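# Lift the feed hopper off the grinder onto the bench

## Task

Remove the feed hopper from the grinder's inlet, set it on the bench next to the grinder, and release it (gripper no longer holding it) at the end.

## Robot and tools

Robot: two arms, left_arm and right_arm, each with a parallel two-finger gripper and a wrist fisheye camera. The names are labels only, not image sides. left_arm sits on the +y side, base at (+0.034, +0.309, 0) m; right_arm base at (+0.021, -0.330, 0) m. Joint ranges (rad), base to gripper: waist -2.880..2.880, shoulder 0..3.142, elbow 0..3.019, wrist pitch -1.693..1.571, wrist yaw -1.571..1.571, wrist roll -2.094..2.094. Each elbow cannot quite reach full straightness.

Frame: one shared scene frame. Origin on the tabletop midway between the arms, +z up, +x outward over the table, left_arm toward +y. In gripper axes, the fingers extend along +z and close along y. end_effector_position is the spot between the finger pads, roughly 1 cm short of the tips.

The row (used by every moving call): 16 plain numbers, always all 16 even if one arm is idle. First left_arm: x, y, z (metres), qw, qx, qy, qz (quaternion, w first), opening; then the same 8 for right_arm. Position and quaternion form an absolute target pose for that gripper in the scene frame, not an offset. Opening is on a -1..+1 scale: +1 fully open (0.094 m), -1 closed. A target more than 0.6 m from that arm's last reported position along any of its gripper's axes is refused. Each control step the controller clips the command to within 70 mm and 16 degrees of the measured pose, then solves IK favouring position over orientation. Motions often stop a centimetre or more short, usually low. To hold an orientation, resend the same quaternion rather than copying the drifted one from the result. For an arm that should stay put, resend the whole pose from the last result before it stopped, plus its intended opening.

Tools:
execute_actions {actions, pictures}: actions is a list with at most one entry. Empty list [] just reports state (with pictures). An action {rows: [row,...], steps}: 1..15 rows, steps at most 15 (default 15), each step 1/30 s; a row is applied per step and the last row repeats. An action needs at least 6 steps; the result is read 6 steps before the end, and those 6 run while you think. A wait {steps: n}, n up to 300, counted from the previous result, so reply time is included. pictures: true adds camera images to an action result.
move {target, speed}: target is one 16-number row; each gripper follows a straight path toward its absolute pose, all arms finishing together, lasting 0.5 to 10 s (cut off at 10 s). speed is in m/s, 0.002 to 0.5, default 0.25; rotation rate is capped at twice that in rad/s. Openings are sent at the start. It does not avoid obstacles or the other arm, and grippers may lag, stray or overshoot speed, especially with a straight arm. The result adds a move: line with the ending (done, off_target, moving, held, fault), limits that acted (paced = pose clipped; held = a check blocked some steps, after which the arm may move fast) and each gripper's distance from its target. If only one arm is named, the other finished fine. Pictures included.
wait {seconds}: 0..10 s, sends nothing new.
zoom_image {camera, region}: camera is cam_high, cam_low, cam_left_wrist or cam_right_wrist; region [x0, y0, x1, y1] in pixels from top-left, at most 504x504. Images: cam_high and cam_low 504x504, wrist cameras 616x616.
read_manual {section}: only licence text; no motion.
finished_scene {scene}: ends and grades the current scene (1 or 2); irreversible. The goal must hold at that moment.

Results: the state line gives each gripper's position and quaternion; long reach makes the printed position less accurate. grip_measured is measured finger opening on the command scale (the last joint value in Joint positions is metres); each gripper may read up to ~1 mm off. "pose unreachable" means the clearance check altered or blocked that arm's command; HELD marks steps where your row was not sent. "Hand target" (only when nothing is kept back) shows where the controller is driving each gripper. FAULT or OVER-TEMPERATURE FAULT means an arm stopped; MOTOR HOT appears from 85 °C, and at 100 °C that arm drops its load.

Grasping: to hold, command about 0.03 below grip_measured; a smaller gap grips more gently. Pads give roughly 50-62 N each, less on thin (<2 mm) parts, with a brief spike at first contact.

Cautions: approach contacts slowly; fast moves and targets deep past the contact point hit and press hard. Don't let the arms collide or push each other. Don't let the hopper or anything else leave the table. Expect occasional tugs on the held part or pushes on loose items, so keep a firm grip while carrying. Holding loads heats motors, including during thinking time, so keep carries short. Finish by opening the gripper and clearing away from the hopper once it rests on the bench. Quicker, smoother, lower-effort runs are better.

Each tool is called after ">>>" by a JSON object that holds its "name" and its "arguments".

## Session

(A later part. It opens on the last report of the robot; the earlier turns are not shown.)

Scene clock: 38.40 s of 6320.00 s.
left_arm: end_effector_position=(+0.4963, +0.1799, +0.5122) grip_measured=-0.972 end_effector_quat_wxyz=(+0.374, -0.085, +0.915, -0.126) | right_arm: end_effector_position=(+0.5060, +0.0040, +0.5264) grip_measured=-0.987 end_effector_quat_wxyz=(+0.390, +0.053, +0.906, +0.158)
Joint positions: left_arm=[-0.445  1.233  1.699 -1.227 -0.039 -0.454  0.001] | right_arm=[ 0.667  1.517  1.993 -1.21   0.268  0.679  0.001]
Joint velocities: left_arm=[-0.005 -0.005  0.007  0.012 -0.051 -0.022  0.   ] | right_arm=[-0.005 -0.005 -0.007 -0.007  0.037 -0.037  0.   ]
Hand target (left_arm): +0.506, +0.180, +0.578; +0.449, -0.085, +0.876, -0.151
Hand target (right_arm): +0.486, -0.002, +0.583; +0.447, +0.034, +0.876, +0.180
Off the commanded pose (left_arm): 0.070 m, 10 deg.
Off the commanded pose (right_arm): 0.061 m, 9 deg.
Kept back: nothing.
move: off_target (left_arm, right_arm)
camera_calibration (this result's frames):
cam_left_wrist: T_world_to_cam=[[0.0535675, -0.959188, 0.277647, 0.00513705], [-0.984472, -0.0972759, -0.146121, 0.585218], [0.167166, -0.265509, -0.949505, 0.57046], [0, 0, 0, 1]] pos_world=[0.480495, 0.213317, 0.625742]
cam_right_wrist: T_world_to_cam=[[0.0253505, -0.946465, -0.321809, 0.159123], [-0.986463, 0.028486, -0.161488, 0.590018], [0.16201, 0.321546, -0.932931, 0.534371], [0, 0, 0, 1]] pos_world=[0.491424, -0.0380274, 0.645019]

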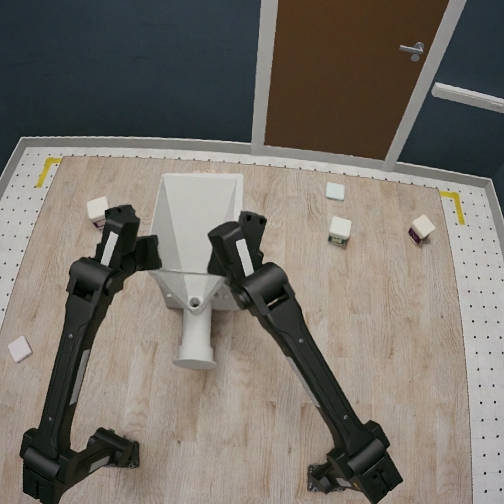

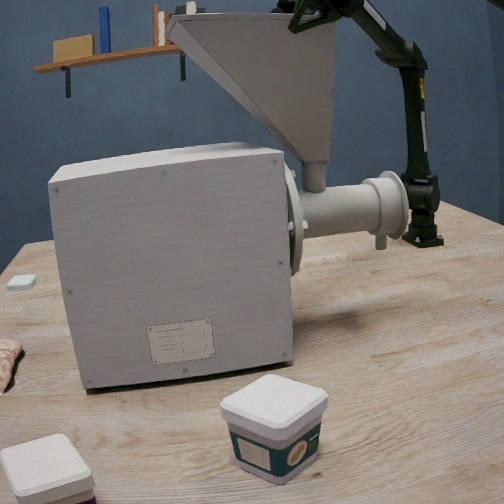

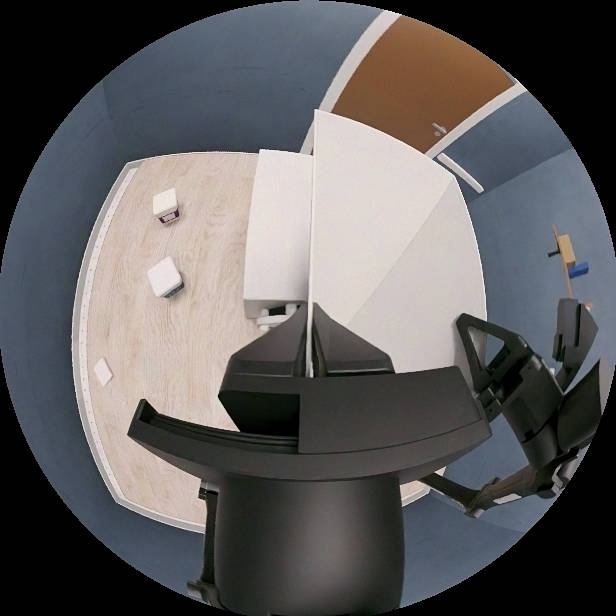

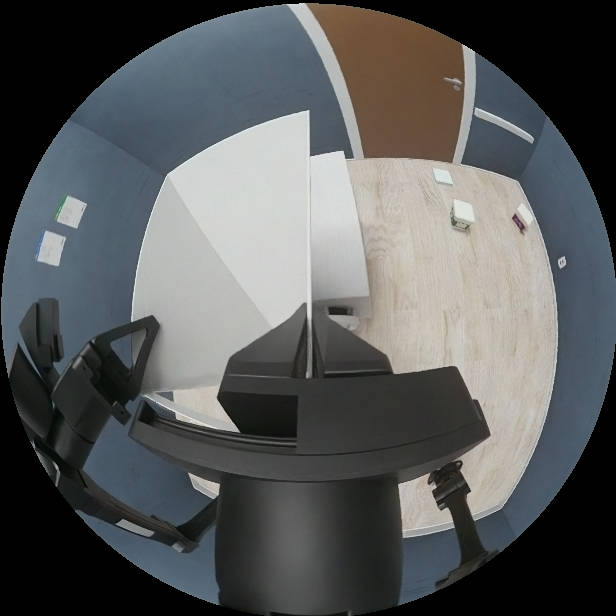

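>>> {"name": "move", "arguments": {"target": [0.495,0.178,0.63,0.43,-0.085,0.887,-0.15,-1,0.498,0.002,0.63,0.44,0.03,0.88,0.18,-1], "speed": 0.06}}

>>> {"name": "move", "arguments": {"target": [0.48,0.178,0.66,0.43,-0.085,0.887,-0.15,-1,0.515,0.002,0.66,0.44,0.03,0.88,0.18,-1], "speed": 0.06}}

Scene clock: 41.03 s of 6320.00 s.
left_arm: end_effector_position=(+0.4942, +0.1779, +0.5587) grip_measured=-0.972 end_effector_quat_wxyz=(+0.367, -0.080, +0.918, -0.127) | right_arm: end_effector_position=(+0.5035, +0.0004, +0.5693) grip_measured=-0.986 end_effector_quat_wxyz=(+0.389, +0.056, +0.905, +0.161)
Joint positions: left_arm=[-0.446  1.305  1.909 -1.377 -0.029 -0.449  0.001] | right_arm=[ 0.664  1.579  2.197 -1.35   0.262  0.684  0.001]
Joint velocities: left_arm=[ 0.005 -0.005 -0.007 -0.012 -0.081  0.007  0.001] | right_arm=[ 0.005 -0.005  0.032 -0.007  0.007 -0.007 -0.002]
Hand target (left_arm): +0.487, +0.180, +0.626; +0.430, -0.085, +0.886, -0.152
Hand target (right_arm): +0.491, -0.004, +0.627; +0.441, +0.033, +0.879, +0.181
Off the commanded pose (left_arm): 0.071 m, 9 deg.
Off the commanded pose (right_arm): 0.061 m, 8 deg.
Kept back: nothing.
move: off_target (left_arm, right_arm)
camera_calibration (this result's frames):
cam_left_wrist: T_world_to_cam=[[0.0450873, -0.959934, 0.276574, -0.00465187], [-0.987464, -0.0847468, -0.133163, 0.58178], [0.151266, -0.267103, -0.951722, 0.623818], [0, 0, 0, 1]] pos_world=[0.480334, 0.211462, 0.672459]
cam_right_wrist: T_world_to_cam=[[0.0226105, -0.94394, -0.329343, 0.17527], [-0.986704, 0.0319648, -0.159356, 0.593487], [0.16095, 0.328567, -0.930666, 0.575213], [0, 0, 0, 1]] pos_world=[0.489052, -0.0425224, 0.687631]

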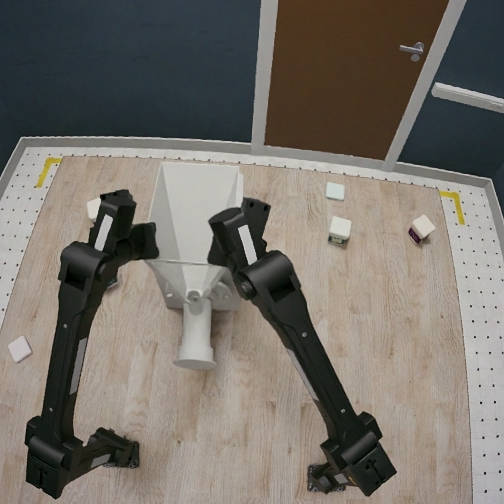

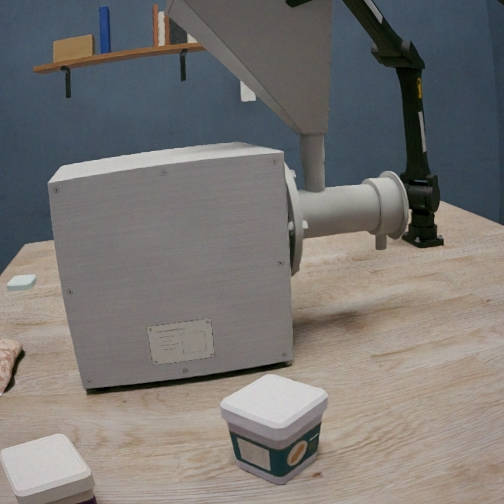

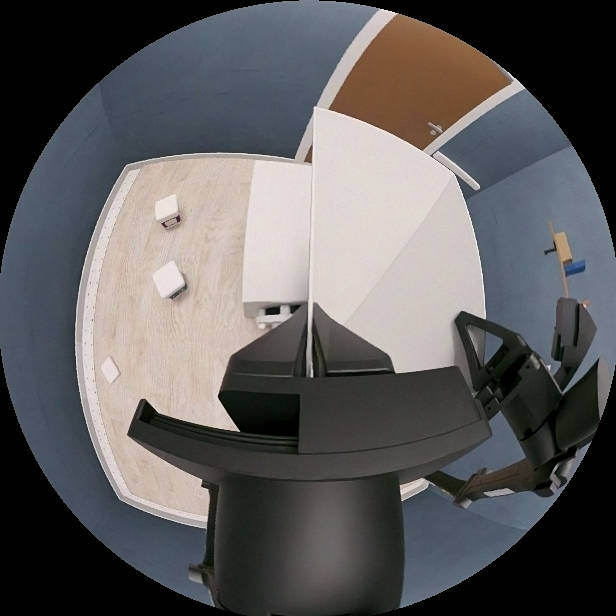

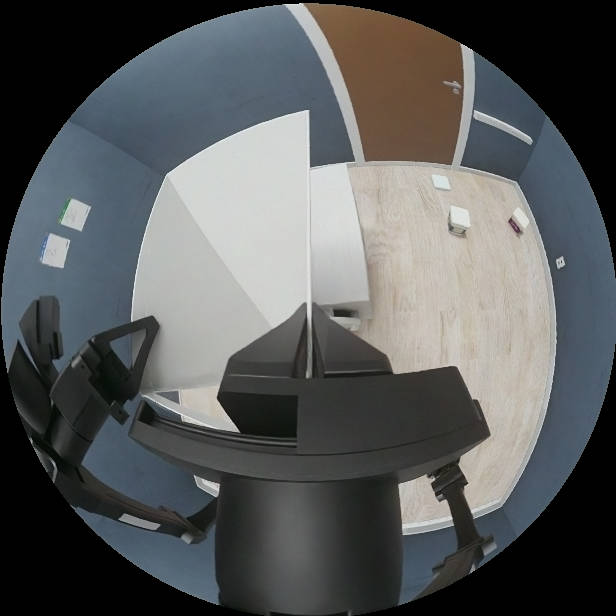

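Scene clock: 43.13 s of 6320.00 s.
left_arm: end_effector_position=(+0.4941, +0.1851, +0.6054) grip_measured=-0.972 end_effector_quat_wxyz=(+0.387, -0.097, +0.908, -0.126) | right_arm: end_effector_position=(+0.5134, +0.0072, +0.6182) grip_measured=-0.986 end_effector_quat_wxyz=(+0.400, +0.033, +0.901, +0.164)
Joint positions: left_arm=[-0.441  1.362  2.093 -1.466 -0.054 -0.47   0.001] | right_arm=[ 0.658  1.742  2.572 -1.532  0.246  0.629  0.001]
Joint velocities: left_arm=[-0.005  0.015  0.002 -0.007 -0.095 -0.037 -0.001] | right_arm=[-0.015  0.034  0.056 -0.042  0.022 -0.007  0.   ]
Hand target (left_arm): +0.476, +0.180, +0.657; +0.430, -0.085, +0.886, -0.152
Hand target (right_arm): +0.510, -0.002, +0.658; +0.441, +0.031, +0.879, +0.181
Off the commanded pose (left_arm): 0.057 m, 6 deg.
Off the commanded pose (right_arm): 0.042 m, 6 deg.
Kept back: nothing.
move: off_target (left_arm, right_arm)
camera_calibration (this result's frames):
cam_left_wrist: T_world_to_cam=[[0.0710151, -0.954881, 0.288374, -0.0315333], [-0.97752, -0.124161, -0.170405, 0.613429], [0.198521, -0.269791, -0.942233, 0.641547], [0, 0, 0, 1]] pos_world=[0.474519, 0.219137, 0.718111]
cam_right_wrist: T_world_to_cam=[[0.0710095, -0.946171, -0.315781, 0.164281], [-0.981762, -0.0103245, -0.189833, 0.627428], [0.176354, 0.323502, -0.929648, 0.60844], [0, 0, 0, 1]] pos_world=[0.497019, -0.0349152, 0.736619]

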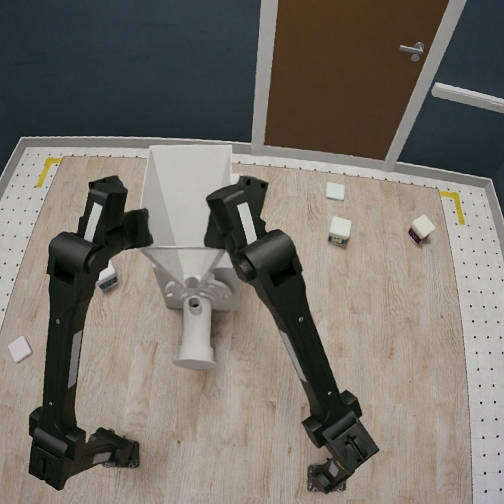

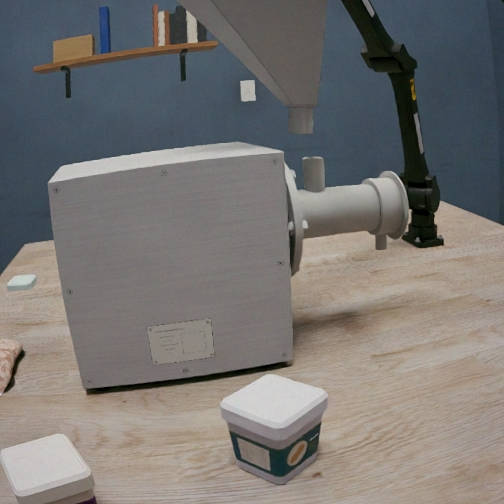

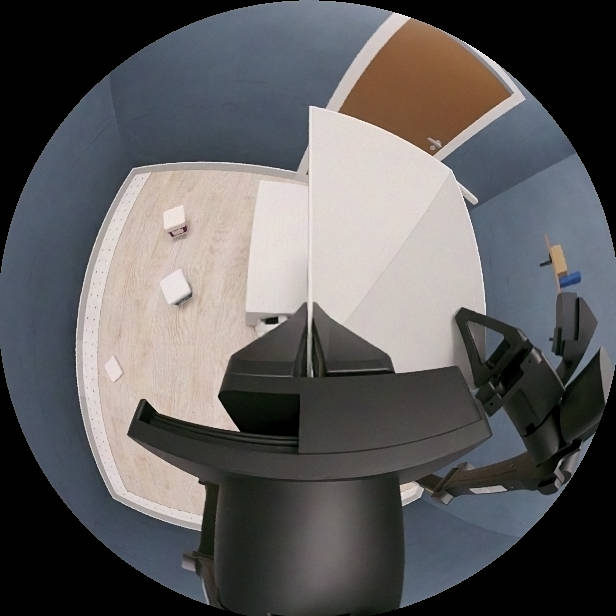

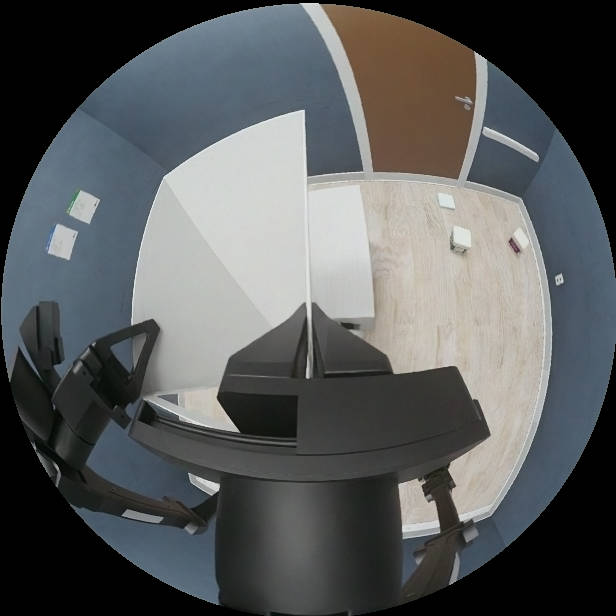

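>>> {"name": "move", "arguments": {"target": [0.42,0.178,0.66,0.44,-0.085,0.883,-0.15,-1,0.43,0.002,0.655,0.44,0.03,0.88,0.18,-1], "speed": 0.06}}

>>> {"name": "move", "arguments": {"target": [0.42,0.0,0.64,0.44,-0.085,0.883,-0.15,-1,0.43,-0.176,0.635,0.44,0.03,0.88,0.18,-1], "speed": 0.06}}

Scene clock: 45.33 s of 6320.00 s.
left_arm: end_effector_position=(+0.4385, +0.1756, +0.6256) grip_measured=-0.972 end_effector_quat_wxyz=(+0.404, -0.072, +0.903, -0.128) | right_arm: end_effector_position=(+0.4465, -0.0044, +0.6344) grip_measured=-0.986 end_effector_quat_wxyz=(+0.420, +0.052, +0.890, +0.167)
Joint positions: left_arm=[-0.518  1.257  2.048 -1.49  -0.102 -0.472  0.001] | right_arm=[ 0.752  1.549  2.342 -1.475  0.355  0.712  0.001]
Joint velocities: left_arm=[-0.015 -0.005  0.012 -0.022 -0.022 -0.022  0.   ] | right_arm=[ 0.015 -0.024 -0.012  0.002 -0.022 -0.007 -0.001]
Hand target (left_arm): +0.419, +0.179, +0.658; +0.438, -0.085, +0.882, -0.152
Hand target (right_arm): +0.430, +0.000, +0.654; +0.438, +0.032, +0.880, +0.182
Off the commanded pose (left_arm): 0.039 m, 5 deg.
Off the commanded pose (right_arm): 0.027 m, 4 deg.
Kept back: nothing.
move: off_target (left_arm, right_arm)
camera_calibration (this result's frames):
cam_left_wrist: T_world_to_cam=[[0.0206738, -0.961664, 0.273449, -0.00983057], [-0.973272, -0.0819286, -0.214543, 0.579664], [0.228721, -0.261705, -0.937655, 0.651608], [0, 0, 0, 1]] pos_world=[0.415338, 0.208567, 0.738034]
cam_right_wrist: T_world_to_cam=[[0.0460609, -0.941053, -0.335109, 0.186638], [-0.972971, 0.0337278, -0.22845, 0.585493], [0.226286, 0.336574, -0.914064, 0.606871], [0, 0, 0, 1]] pos_world=[0.423745, -0.0483683, 0.751019]

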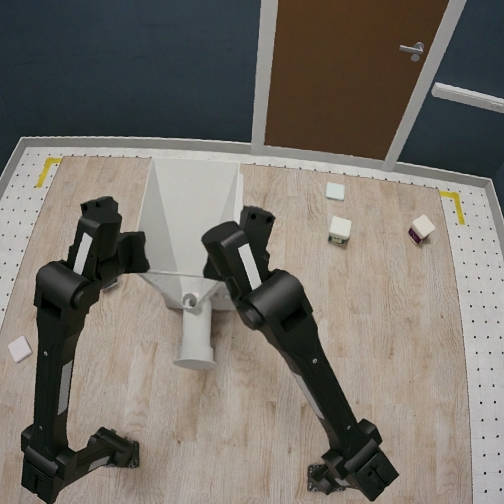

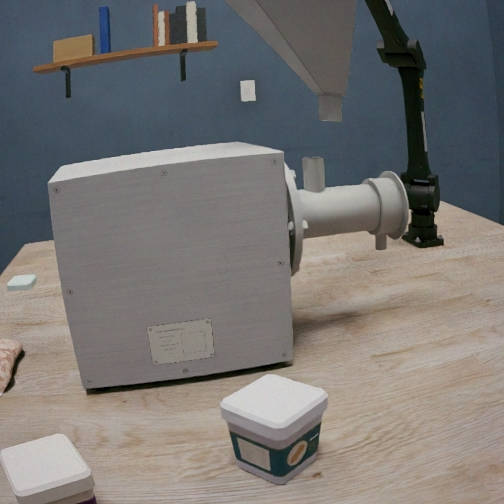

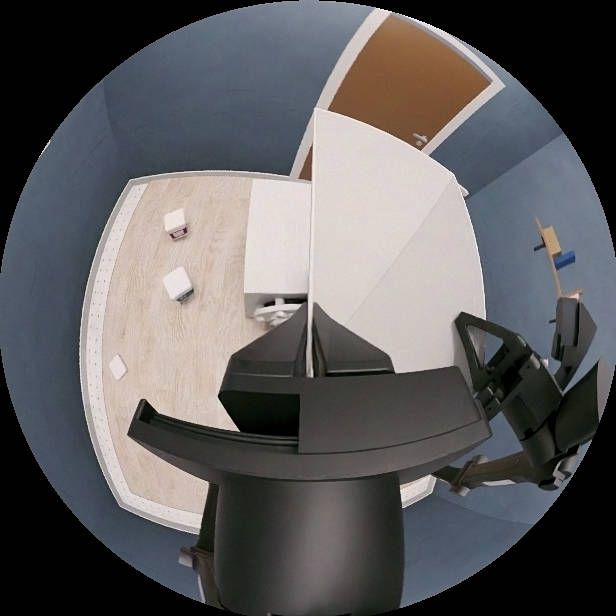

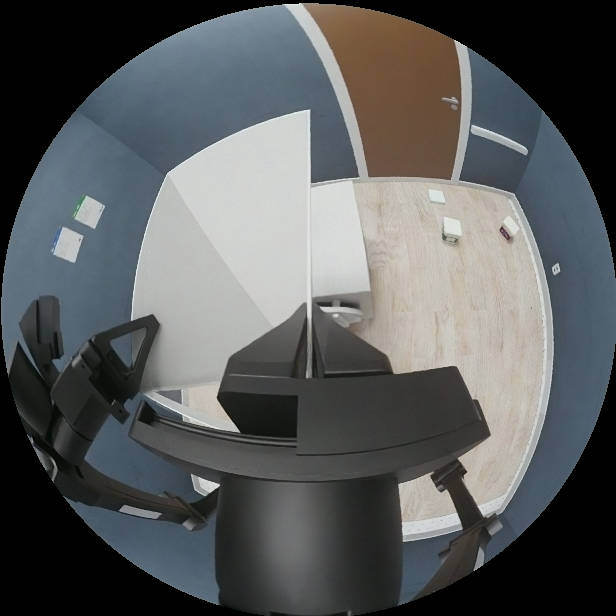

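Scene clock: 48.63 s of 6320.00 s.
left_arm: end_effector_position=(+0.4228, +0.0096, +0.5944) grip_measured=-0.972 end_effector_quat_wxyz=(+0.403, -0.090, +0.903, -0.117) | right_arm: end_effector_position=(+0.4361, -0.1682, +0.6010) grip_measured=-0.985 end_effector_quat_wxyz=(+0.401, +0.038, +0.901, +0.162)
Joint positions: left_arm=[-0.972  1.426  2.121 -1.506 -0.466 -0.824  0.001] | right_arm=[ 0.372  1.232  1.928 -1.372  0.034  0.453  0.001]
Joint velocities: left_arm=[-0.005 -0.005 -0.002 -0.017 -0.022  0.007  0.   ] | right_arm=[-0.024 -0.015 -0.017  0.027 -0.066 -0.007 -0.001]
Hand target (left_arm): +0.418, +0.005, +0.639; +0.441, -0.086, +0.881, -0.152
Hand target (right_arm): +0.426, -0.174, +0.633; +0.442, +0.028, +0.880, +0.174
Off the commanded pose (left_arm): 0.047 m, 6 deg.
Off the commanded pose (right_arm): 0.035 m, 6 deg.
Kept back: nothing.
move: off_target (left_arm, right_arm)
camera_calibration (this result's frames):
cam_left_wrist: T_world_to_cam=[[0.0621729, -0.961547, 0.267511, -0.17462], [-0.971127, -0.120133, -0.206106, 0.538536], [0.230318, -0.246973, -0.941254, 0.583743], [0, 0, 0, 1]] pos_world=[0.399397, 0.040959, 0.707159]
cam_right_wrist: T_world_to_cam=[[0.0607214, -0.94681, -0.316013, 0.00292605], [-0.981585, 0.000804949, -0.191022, 0.54897], [0.181116, 0.321793, -0.929326, 0.660226], [0, 0, 0, 1]] pos_world=[0.419106, -0.210127, 0.719355]

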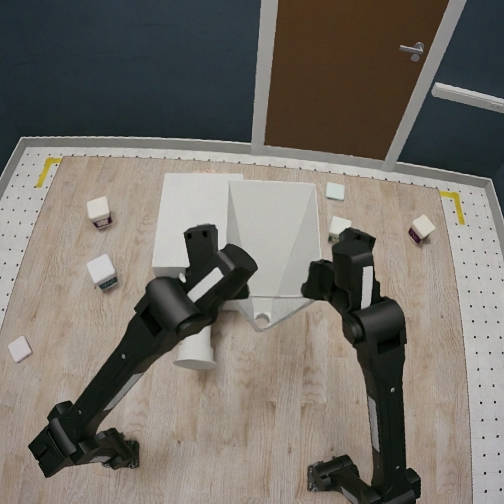

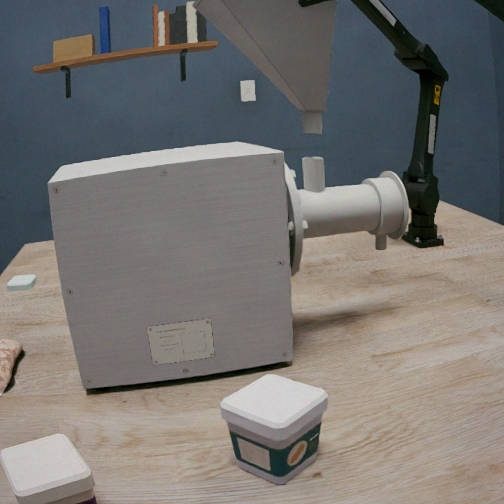

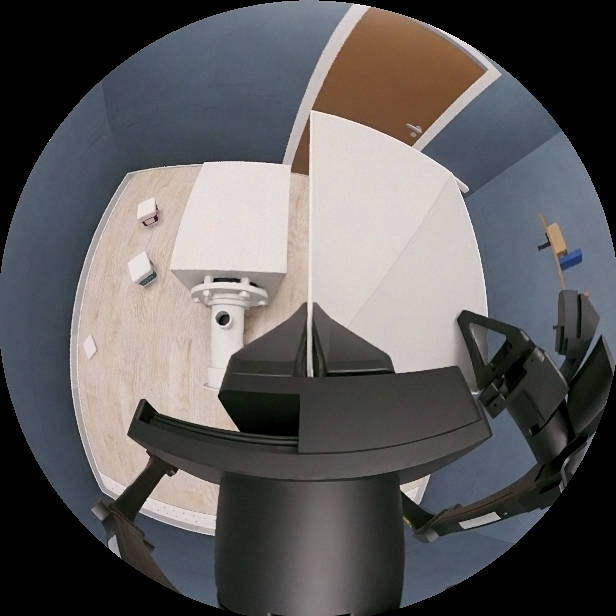

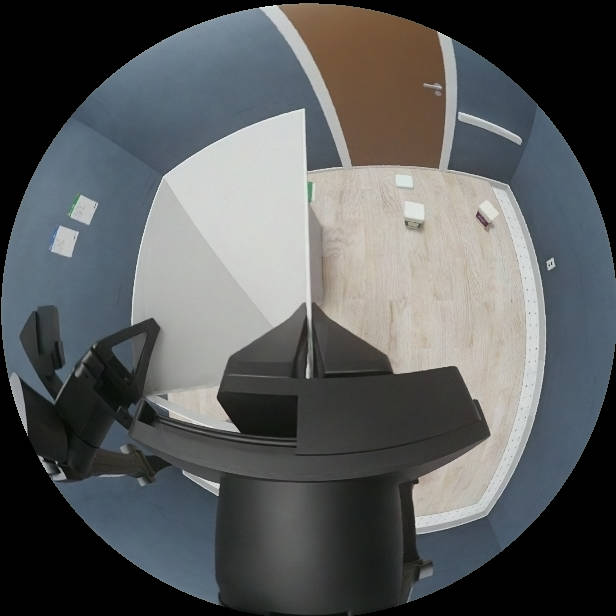

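>>> {"name": "move", "arguments": {"target": [0.40,-0.11,0.57,0.44,-0.085,0.883,-0.15,-1,0.41,-0.286,0.565,0.44,0.03,0.88,0.18,-1], "speed": 0.06}}

>>> {"name": "move", "arguments": {"target": [0.40,-0.11,0.39,0.42,-0.085,0.892,-0.15,-1,0.41,-0.286,0.39,0.42,0.03,0.89,0.18,-1], "speed": 0.08}}

Scene clock: 51.33 s of 6320.00 s.
left_arm: end_effector_position=(+0.4041, -0.1051, +0.5407) grip_measured=-0.972 end_effector_quat_wxyz=(+0.414, -0.080, +0.899, -0.118) | right_arm: end_effector_position=(+0.4143, -0.2796, +0.5382) grip_measured=-0.987 end_effector_quat_wxyz=(+0.403, +0.036, +0.898, +0.174)
Joint positions: left_arm=[-1.178  1.548  2.085 -1.414 -0.611 -0.971  0.001] | right_arm=[-0.006  1.029  1.584 -1.248 -0.282  0.221  0.001]
Joint velocities: left_arm=[-0.005 -0.005 -0.002 -0.007  0.037 -0.037 -0.   ] | right_arm=[-0.015 -0.024 -0.007  0.002 -0.037 -0.007  0.   ]
Hand target (left_arm): +0.400, -0.108, +0.570; +0.438, -0.086, +0.882, -0.151
Hand target (right_arm): +0.408, -0.283, +0.564; +0.440, +0.027, +0.881, +0.174
Off the commanded pose (left_arm): 0.030 m, 5 deg.
Off the commanded pose (right_arm): 0.028 m, 5 deg.
Kept back: nothing.
move: off_target (left_arm, right_arm)
camera_calibration (this result's frames):
cam_left_wrist: T_world_to_cam=[[0.041112, -0.964147, 0.262164, -0.258275], [-0.967316, -0.104117, -0.231212, 0.509259], [0.250218, -0.24409, -0.936916, 0.49915], [0, 0, 0, 1]] pos_world=[0.378337, -0.0741547, 0.653119]
cam_right_wrist: T_world_to_cam=[[0.0739709, -0.939186, -0.335347, -0.114035], [-0.980021, -0.00620384, -0.198798, 0.51725], [0.184628, 0.343353, -0.920881, 0.641667], [0, 0, 0, 1]] pos_world=[0.396881, -0.32421, 0.655486]

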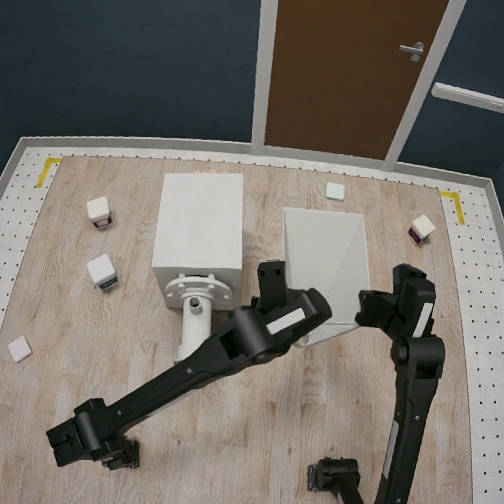

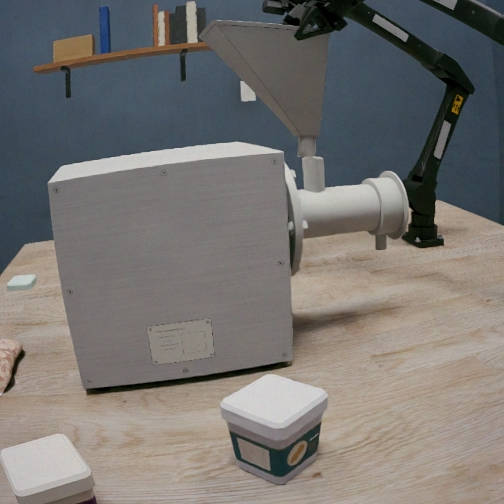

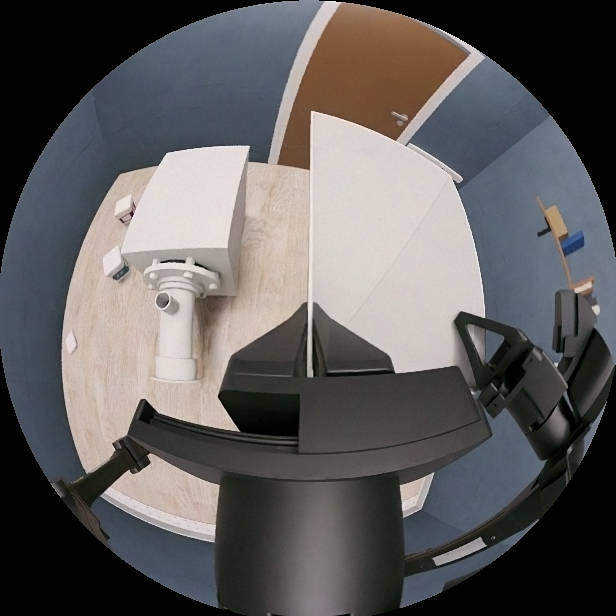

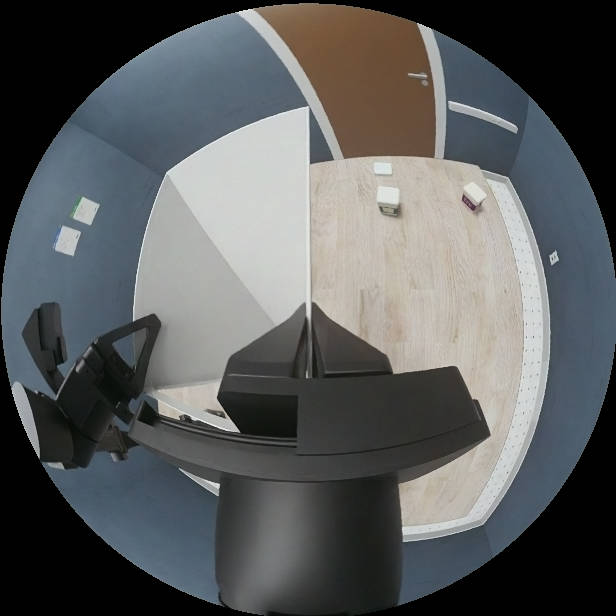

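Scene clock: 53.57 s of 6320.00 s.
left_arm: end_effector_position=(+0.4005, -0.1132, +0.3492) grip_measured=-0.972 end_effector_quat_wxyz=(+0.387, -0.081, +0.911, -0.116) | right_arm: end_effector_position=(+0.4143, -0.2841, +0.3476) grip_measured=-0.987 end_effector_quat_wxyz=(+0.368, +0.040, +0.913, +0.174)
Joint positions: left_arm=[-1.181  1.437  1.461 -0.952 -0.572 -1.005  0.001] | right_arm=[-0.025  0.909  1.023 -0.889 -0.3    0.202  0.001]
Joint velocities: left_arm=[-0.005 -0.034 -0.017  0.022  0.051  0.037 -0.   ] | right_arm=[ 0.005 -0.034 -0.007 -0.007  0.081  0.037 -0.001]
Hand target (left_arm): +0.400, -0.109, +0.389; +0.419, -0.086, +0.892, -0.149
Hand target (right_arm): +0.412, -0.286, +0.390; +0.419, +0.029, +0.890, +0.179
Off the commanded pose (left_arm): 0.041 m, 6 deg.
Off the commanded pose (right_arm): 0.043 m, 7 deg.
Kept back: nothing.
move: off_target (left_arm, right_arm)
camera_calibration (this result's frames):
cam_left_wrist: T_world_to_cam=[[0.0511709, -0.964827, 0.257856, -0.218305], [-0.979492, -0.0988675, -0.175557, 0.446756], [0.194876, -0.243585, -0.9501, 0.345427], [0, 0, 0, 1]] pos_world=[0.381449, -0.0823162, 0.462913]
cam_right_wrist: T_world_to_cam=[[0.054364, -0.939065, -0.339413, -0.1726], [-0.992257, -0.0127923, -0.123538, 0.456357], [0.111668, 0.343501, -0.93249, 0.501958], [0, 0, 0, 1]] pos_world=[0.406154, -0.328668, 0.465865]

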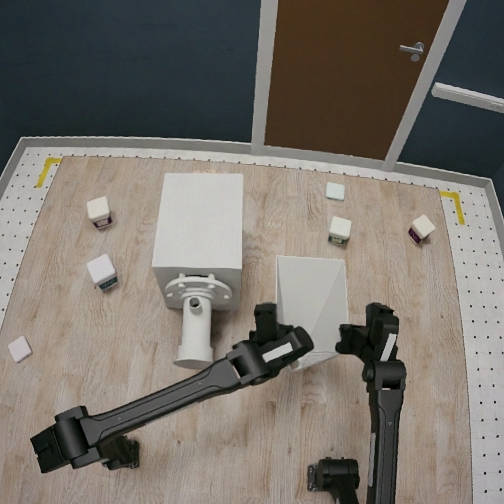

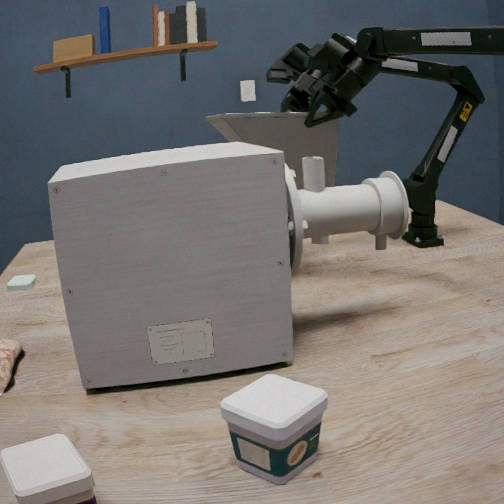

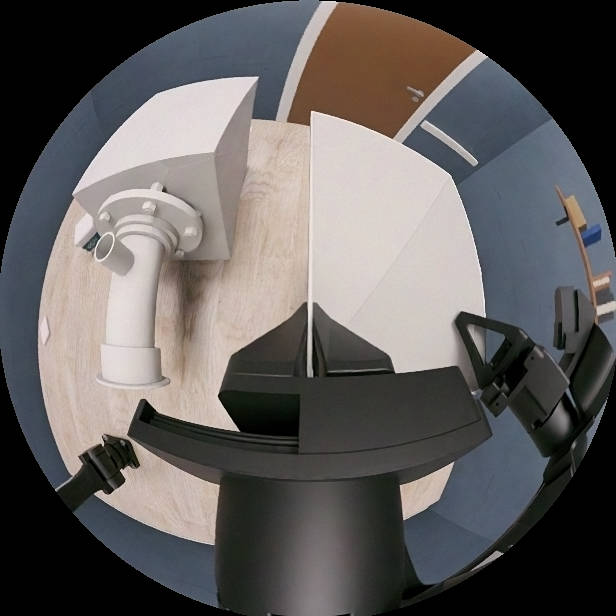

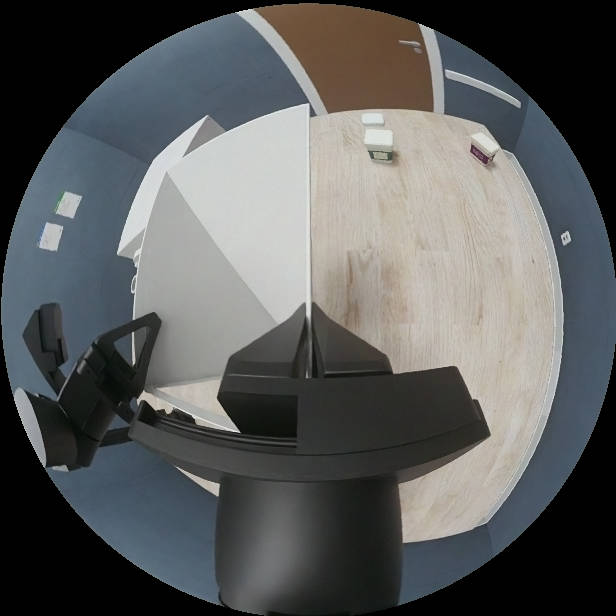

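>>> {"name": "move", "arguments": {"target": [0.40,-0.11,0.325,0.41,-0.085,0.896,-0.145,-1,0.41,-0.286,0.325,0.40,0.033,0.897,0.18,-1], "speed": 0.04}}

>>> {"name": "move", "arguments": {"target": [0.52,-0.11,0.27,0.196,-0.113,0.965,-0.118,-1,0.53,-0.286,0.27,0.186,0.073,0.963,0.166,-1], "speed": 0.05}}

Scene clock: 55.10 s of 6320.00 s.
left_arm: end_effector_position=(+0.3942, -0.1128, +0.2886) grip_measured=-0.972 end_effector_quat_wxyz=(+0.378, -0.075, +0.915, -0.116) | right_arm: end_effector_position=(+0.4071, -0.2828, +0.2859) grip_measured=-0.987 end_effector_quat_wxyz=(+0.352, +0.041, +0.918, +0.177)
Joint positions: left_arm=[-1.186  1.438  1.312 -0.816 -0.555 -1.007  0.001] | right_arm=[-0.026  0.899  0.87  -0.781 -0.308  0.202  0.001]
Joint velocities: left_arm=[-0.005 -0.015 -0.007  0.017  0.007  0.022  0.001] | right_arm=[-0.024 -0.005  0.012  0.007  0.037  0.007 -0.002]
Hand target (left_arm): +0.399, -0.109, +0.325; +0.409, -0.086, +0.897, -0.145
Hand target (right_arm): +0.409, -0.286, +0.325; +0.400, +0.033, +0.898, +0.180
Off the commanded pose (left_arm): 0.037 m, 6 deg.
Off the commanded pose (right_arm): 0.039 m, 6 deg.
Kept back: nothing.
move: off_target (left_arm, right_arm)
camera_calibration (this result's frames):
cam_left_wrist: T_world_to_cam=[[0.0428745, -0.966271, 0.253933, -0.197805], [-0.984039, -0.0847803, -0.156461, 0.427786], [0.172712, -0.243171, -0.954483, 0.299238], [0, 0, 0, 1]] pos_world=[0.377757, -0.0820995, 0.402779]
cam_right_wrist: T_world_to_cam=[[0.0473904, -0.936704, -0.346902, -0.186329], [-0.995864, -0.0173543, -0.0891855, 0.43195], [0.0775201, 0.349693, -0.933652, 0.460788], [0, 0, 0, 1]] pos_world=[0.403273, -0.328173, 0.404101]

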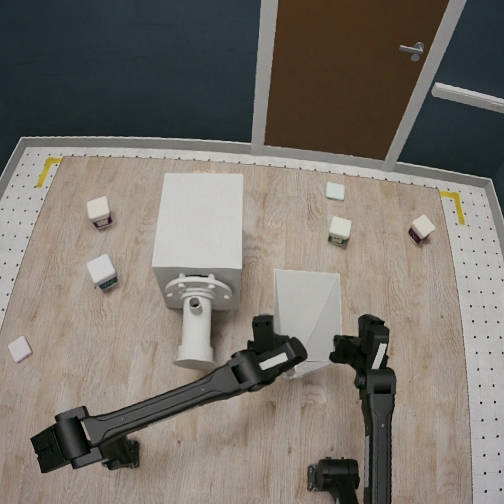

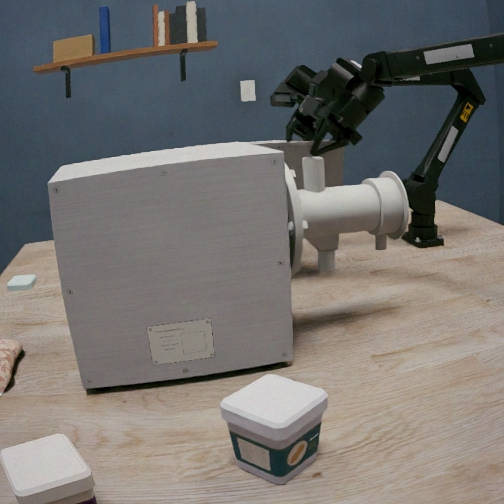

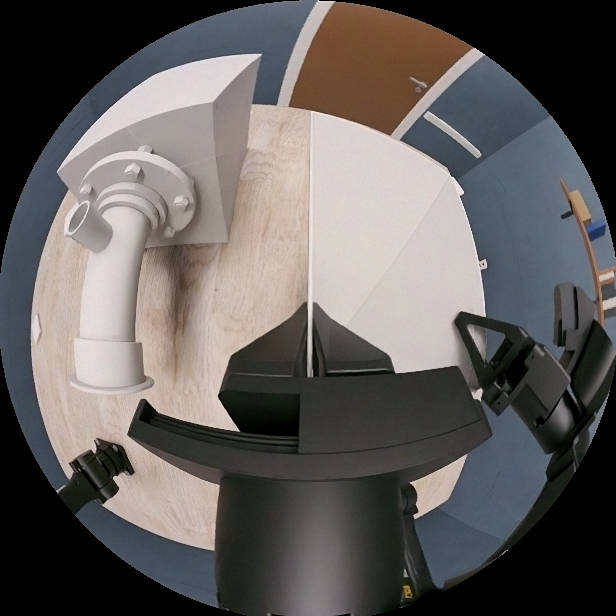

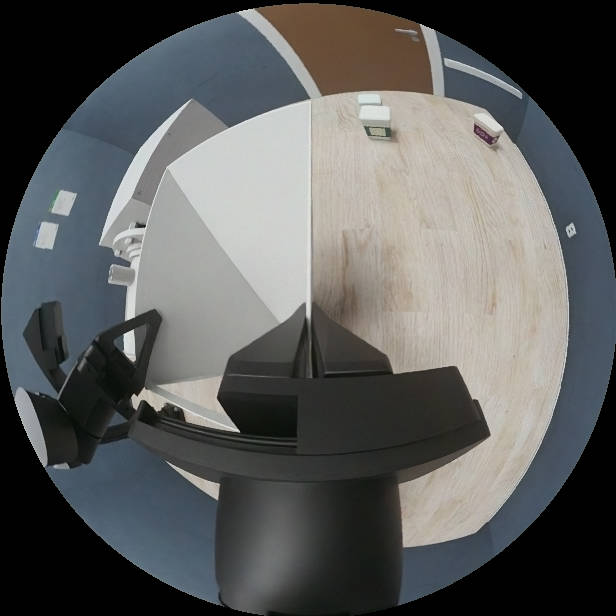

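Scene clock: 59.23 s of 6320.00 s.
left_arm: end_effector_position=(+0.4933, -0.1106, +0.2464) grip_measured=-0.972 end_effector_quat_wxyz=(+0.175, -0.102, +0.974, -0.105) | right_arm: end_effector_position=(+0.5066, -0.2811, +0.2393) grip_measured=-0.987 end_effector_quat_wxyz=(+0.150, +0.071, +0.972, +0.166)
Joint positions: left_arm=[-0.935  1.727  1.67  -1.125 -0.133 -0.96   0.001] | right_arm=[-0.02   1.41   1.275 -1.101 -0.309  0.192  0.001]
Joint velocities: left_arm=[-0.024 -0.005  0.012  0.002  0.022 -0.007  0.   ] | right_arm=[-0.005  0.015  0.012 -0.012  0.037 -0.081 -0.001]
Hand target (left_arm): +0.518, -0.109, +0.270; +0.197, -0.113, +0.967, -0.114
Hand target (right_arm): +0.529, -0.287, +0.271; +0.187, +0.073, +0.966, +0.164
Off the commanded pose (left_arm): 0.036 m, 3 deg.
Off the commanded pose (right_arm): 0.039 m, 4 deg.
Kept back: nothing.
move: off_target (left_arm, right_arm)
camera_calibration (this result's frames):
cam_left_wrist: T_world_to_cam=[[0.149197, -0.961872, 0.229223, -0.235061], [-0.959998, -0.0853537, 0.266681, 0.402773], [-0.236948, -0.259842, -0.936129, 0.438061], [0, 0, 0, 1]] pos_world=[0.525529, -0.0778935, 0.356551]
cam_right_wrist: T_world_to_cam=[[-0.0861099, -0.937183, -0.338042, -0.140192], [-0.944447, -0.0312351, 0.327176, 0.397327], [-0.317183, 0.347436, -0.88243, 0.596056], [0, 0, 0, 1]] pos_world=[0.552241, -0.326066, 0.348591]

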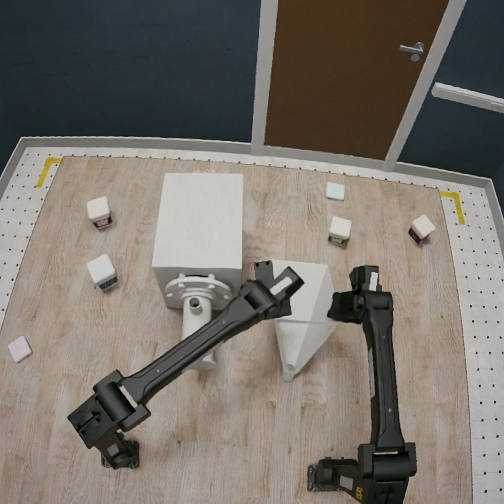

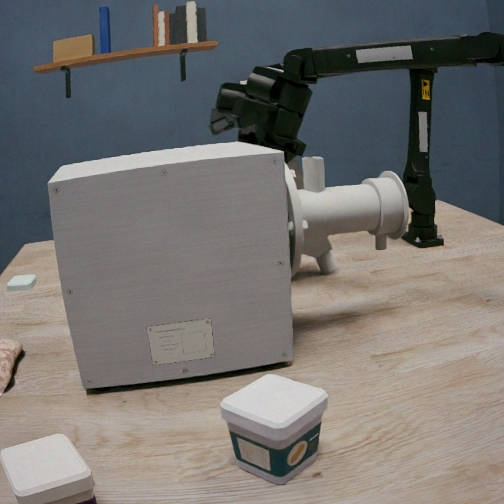

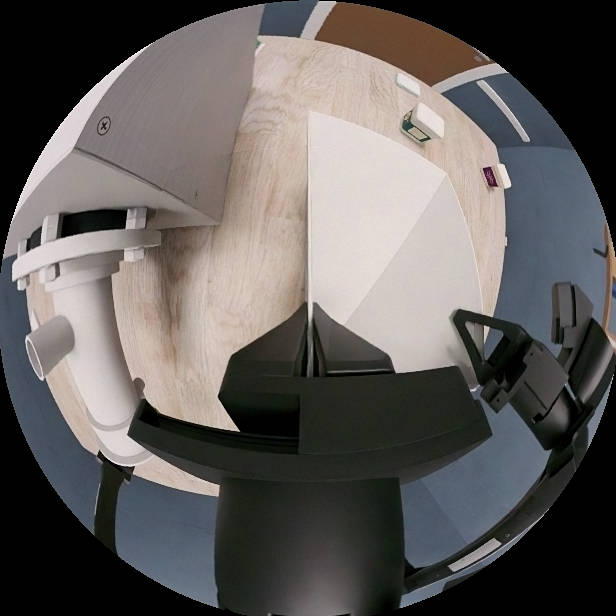

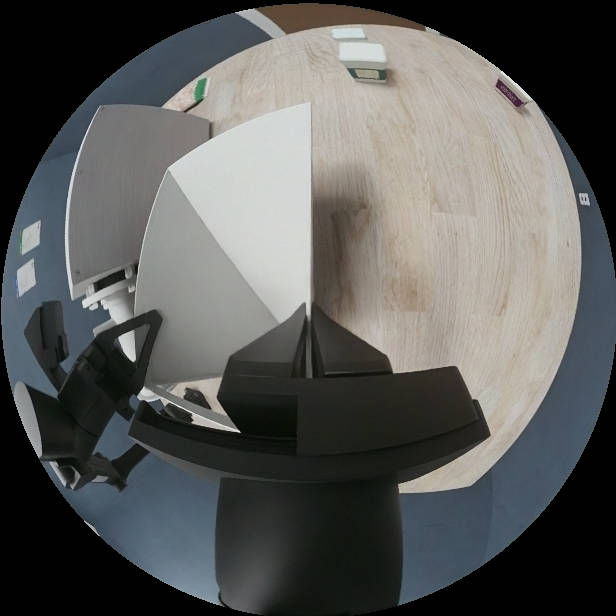

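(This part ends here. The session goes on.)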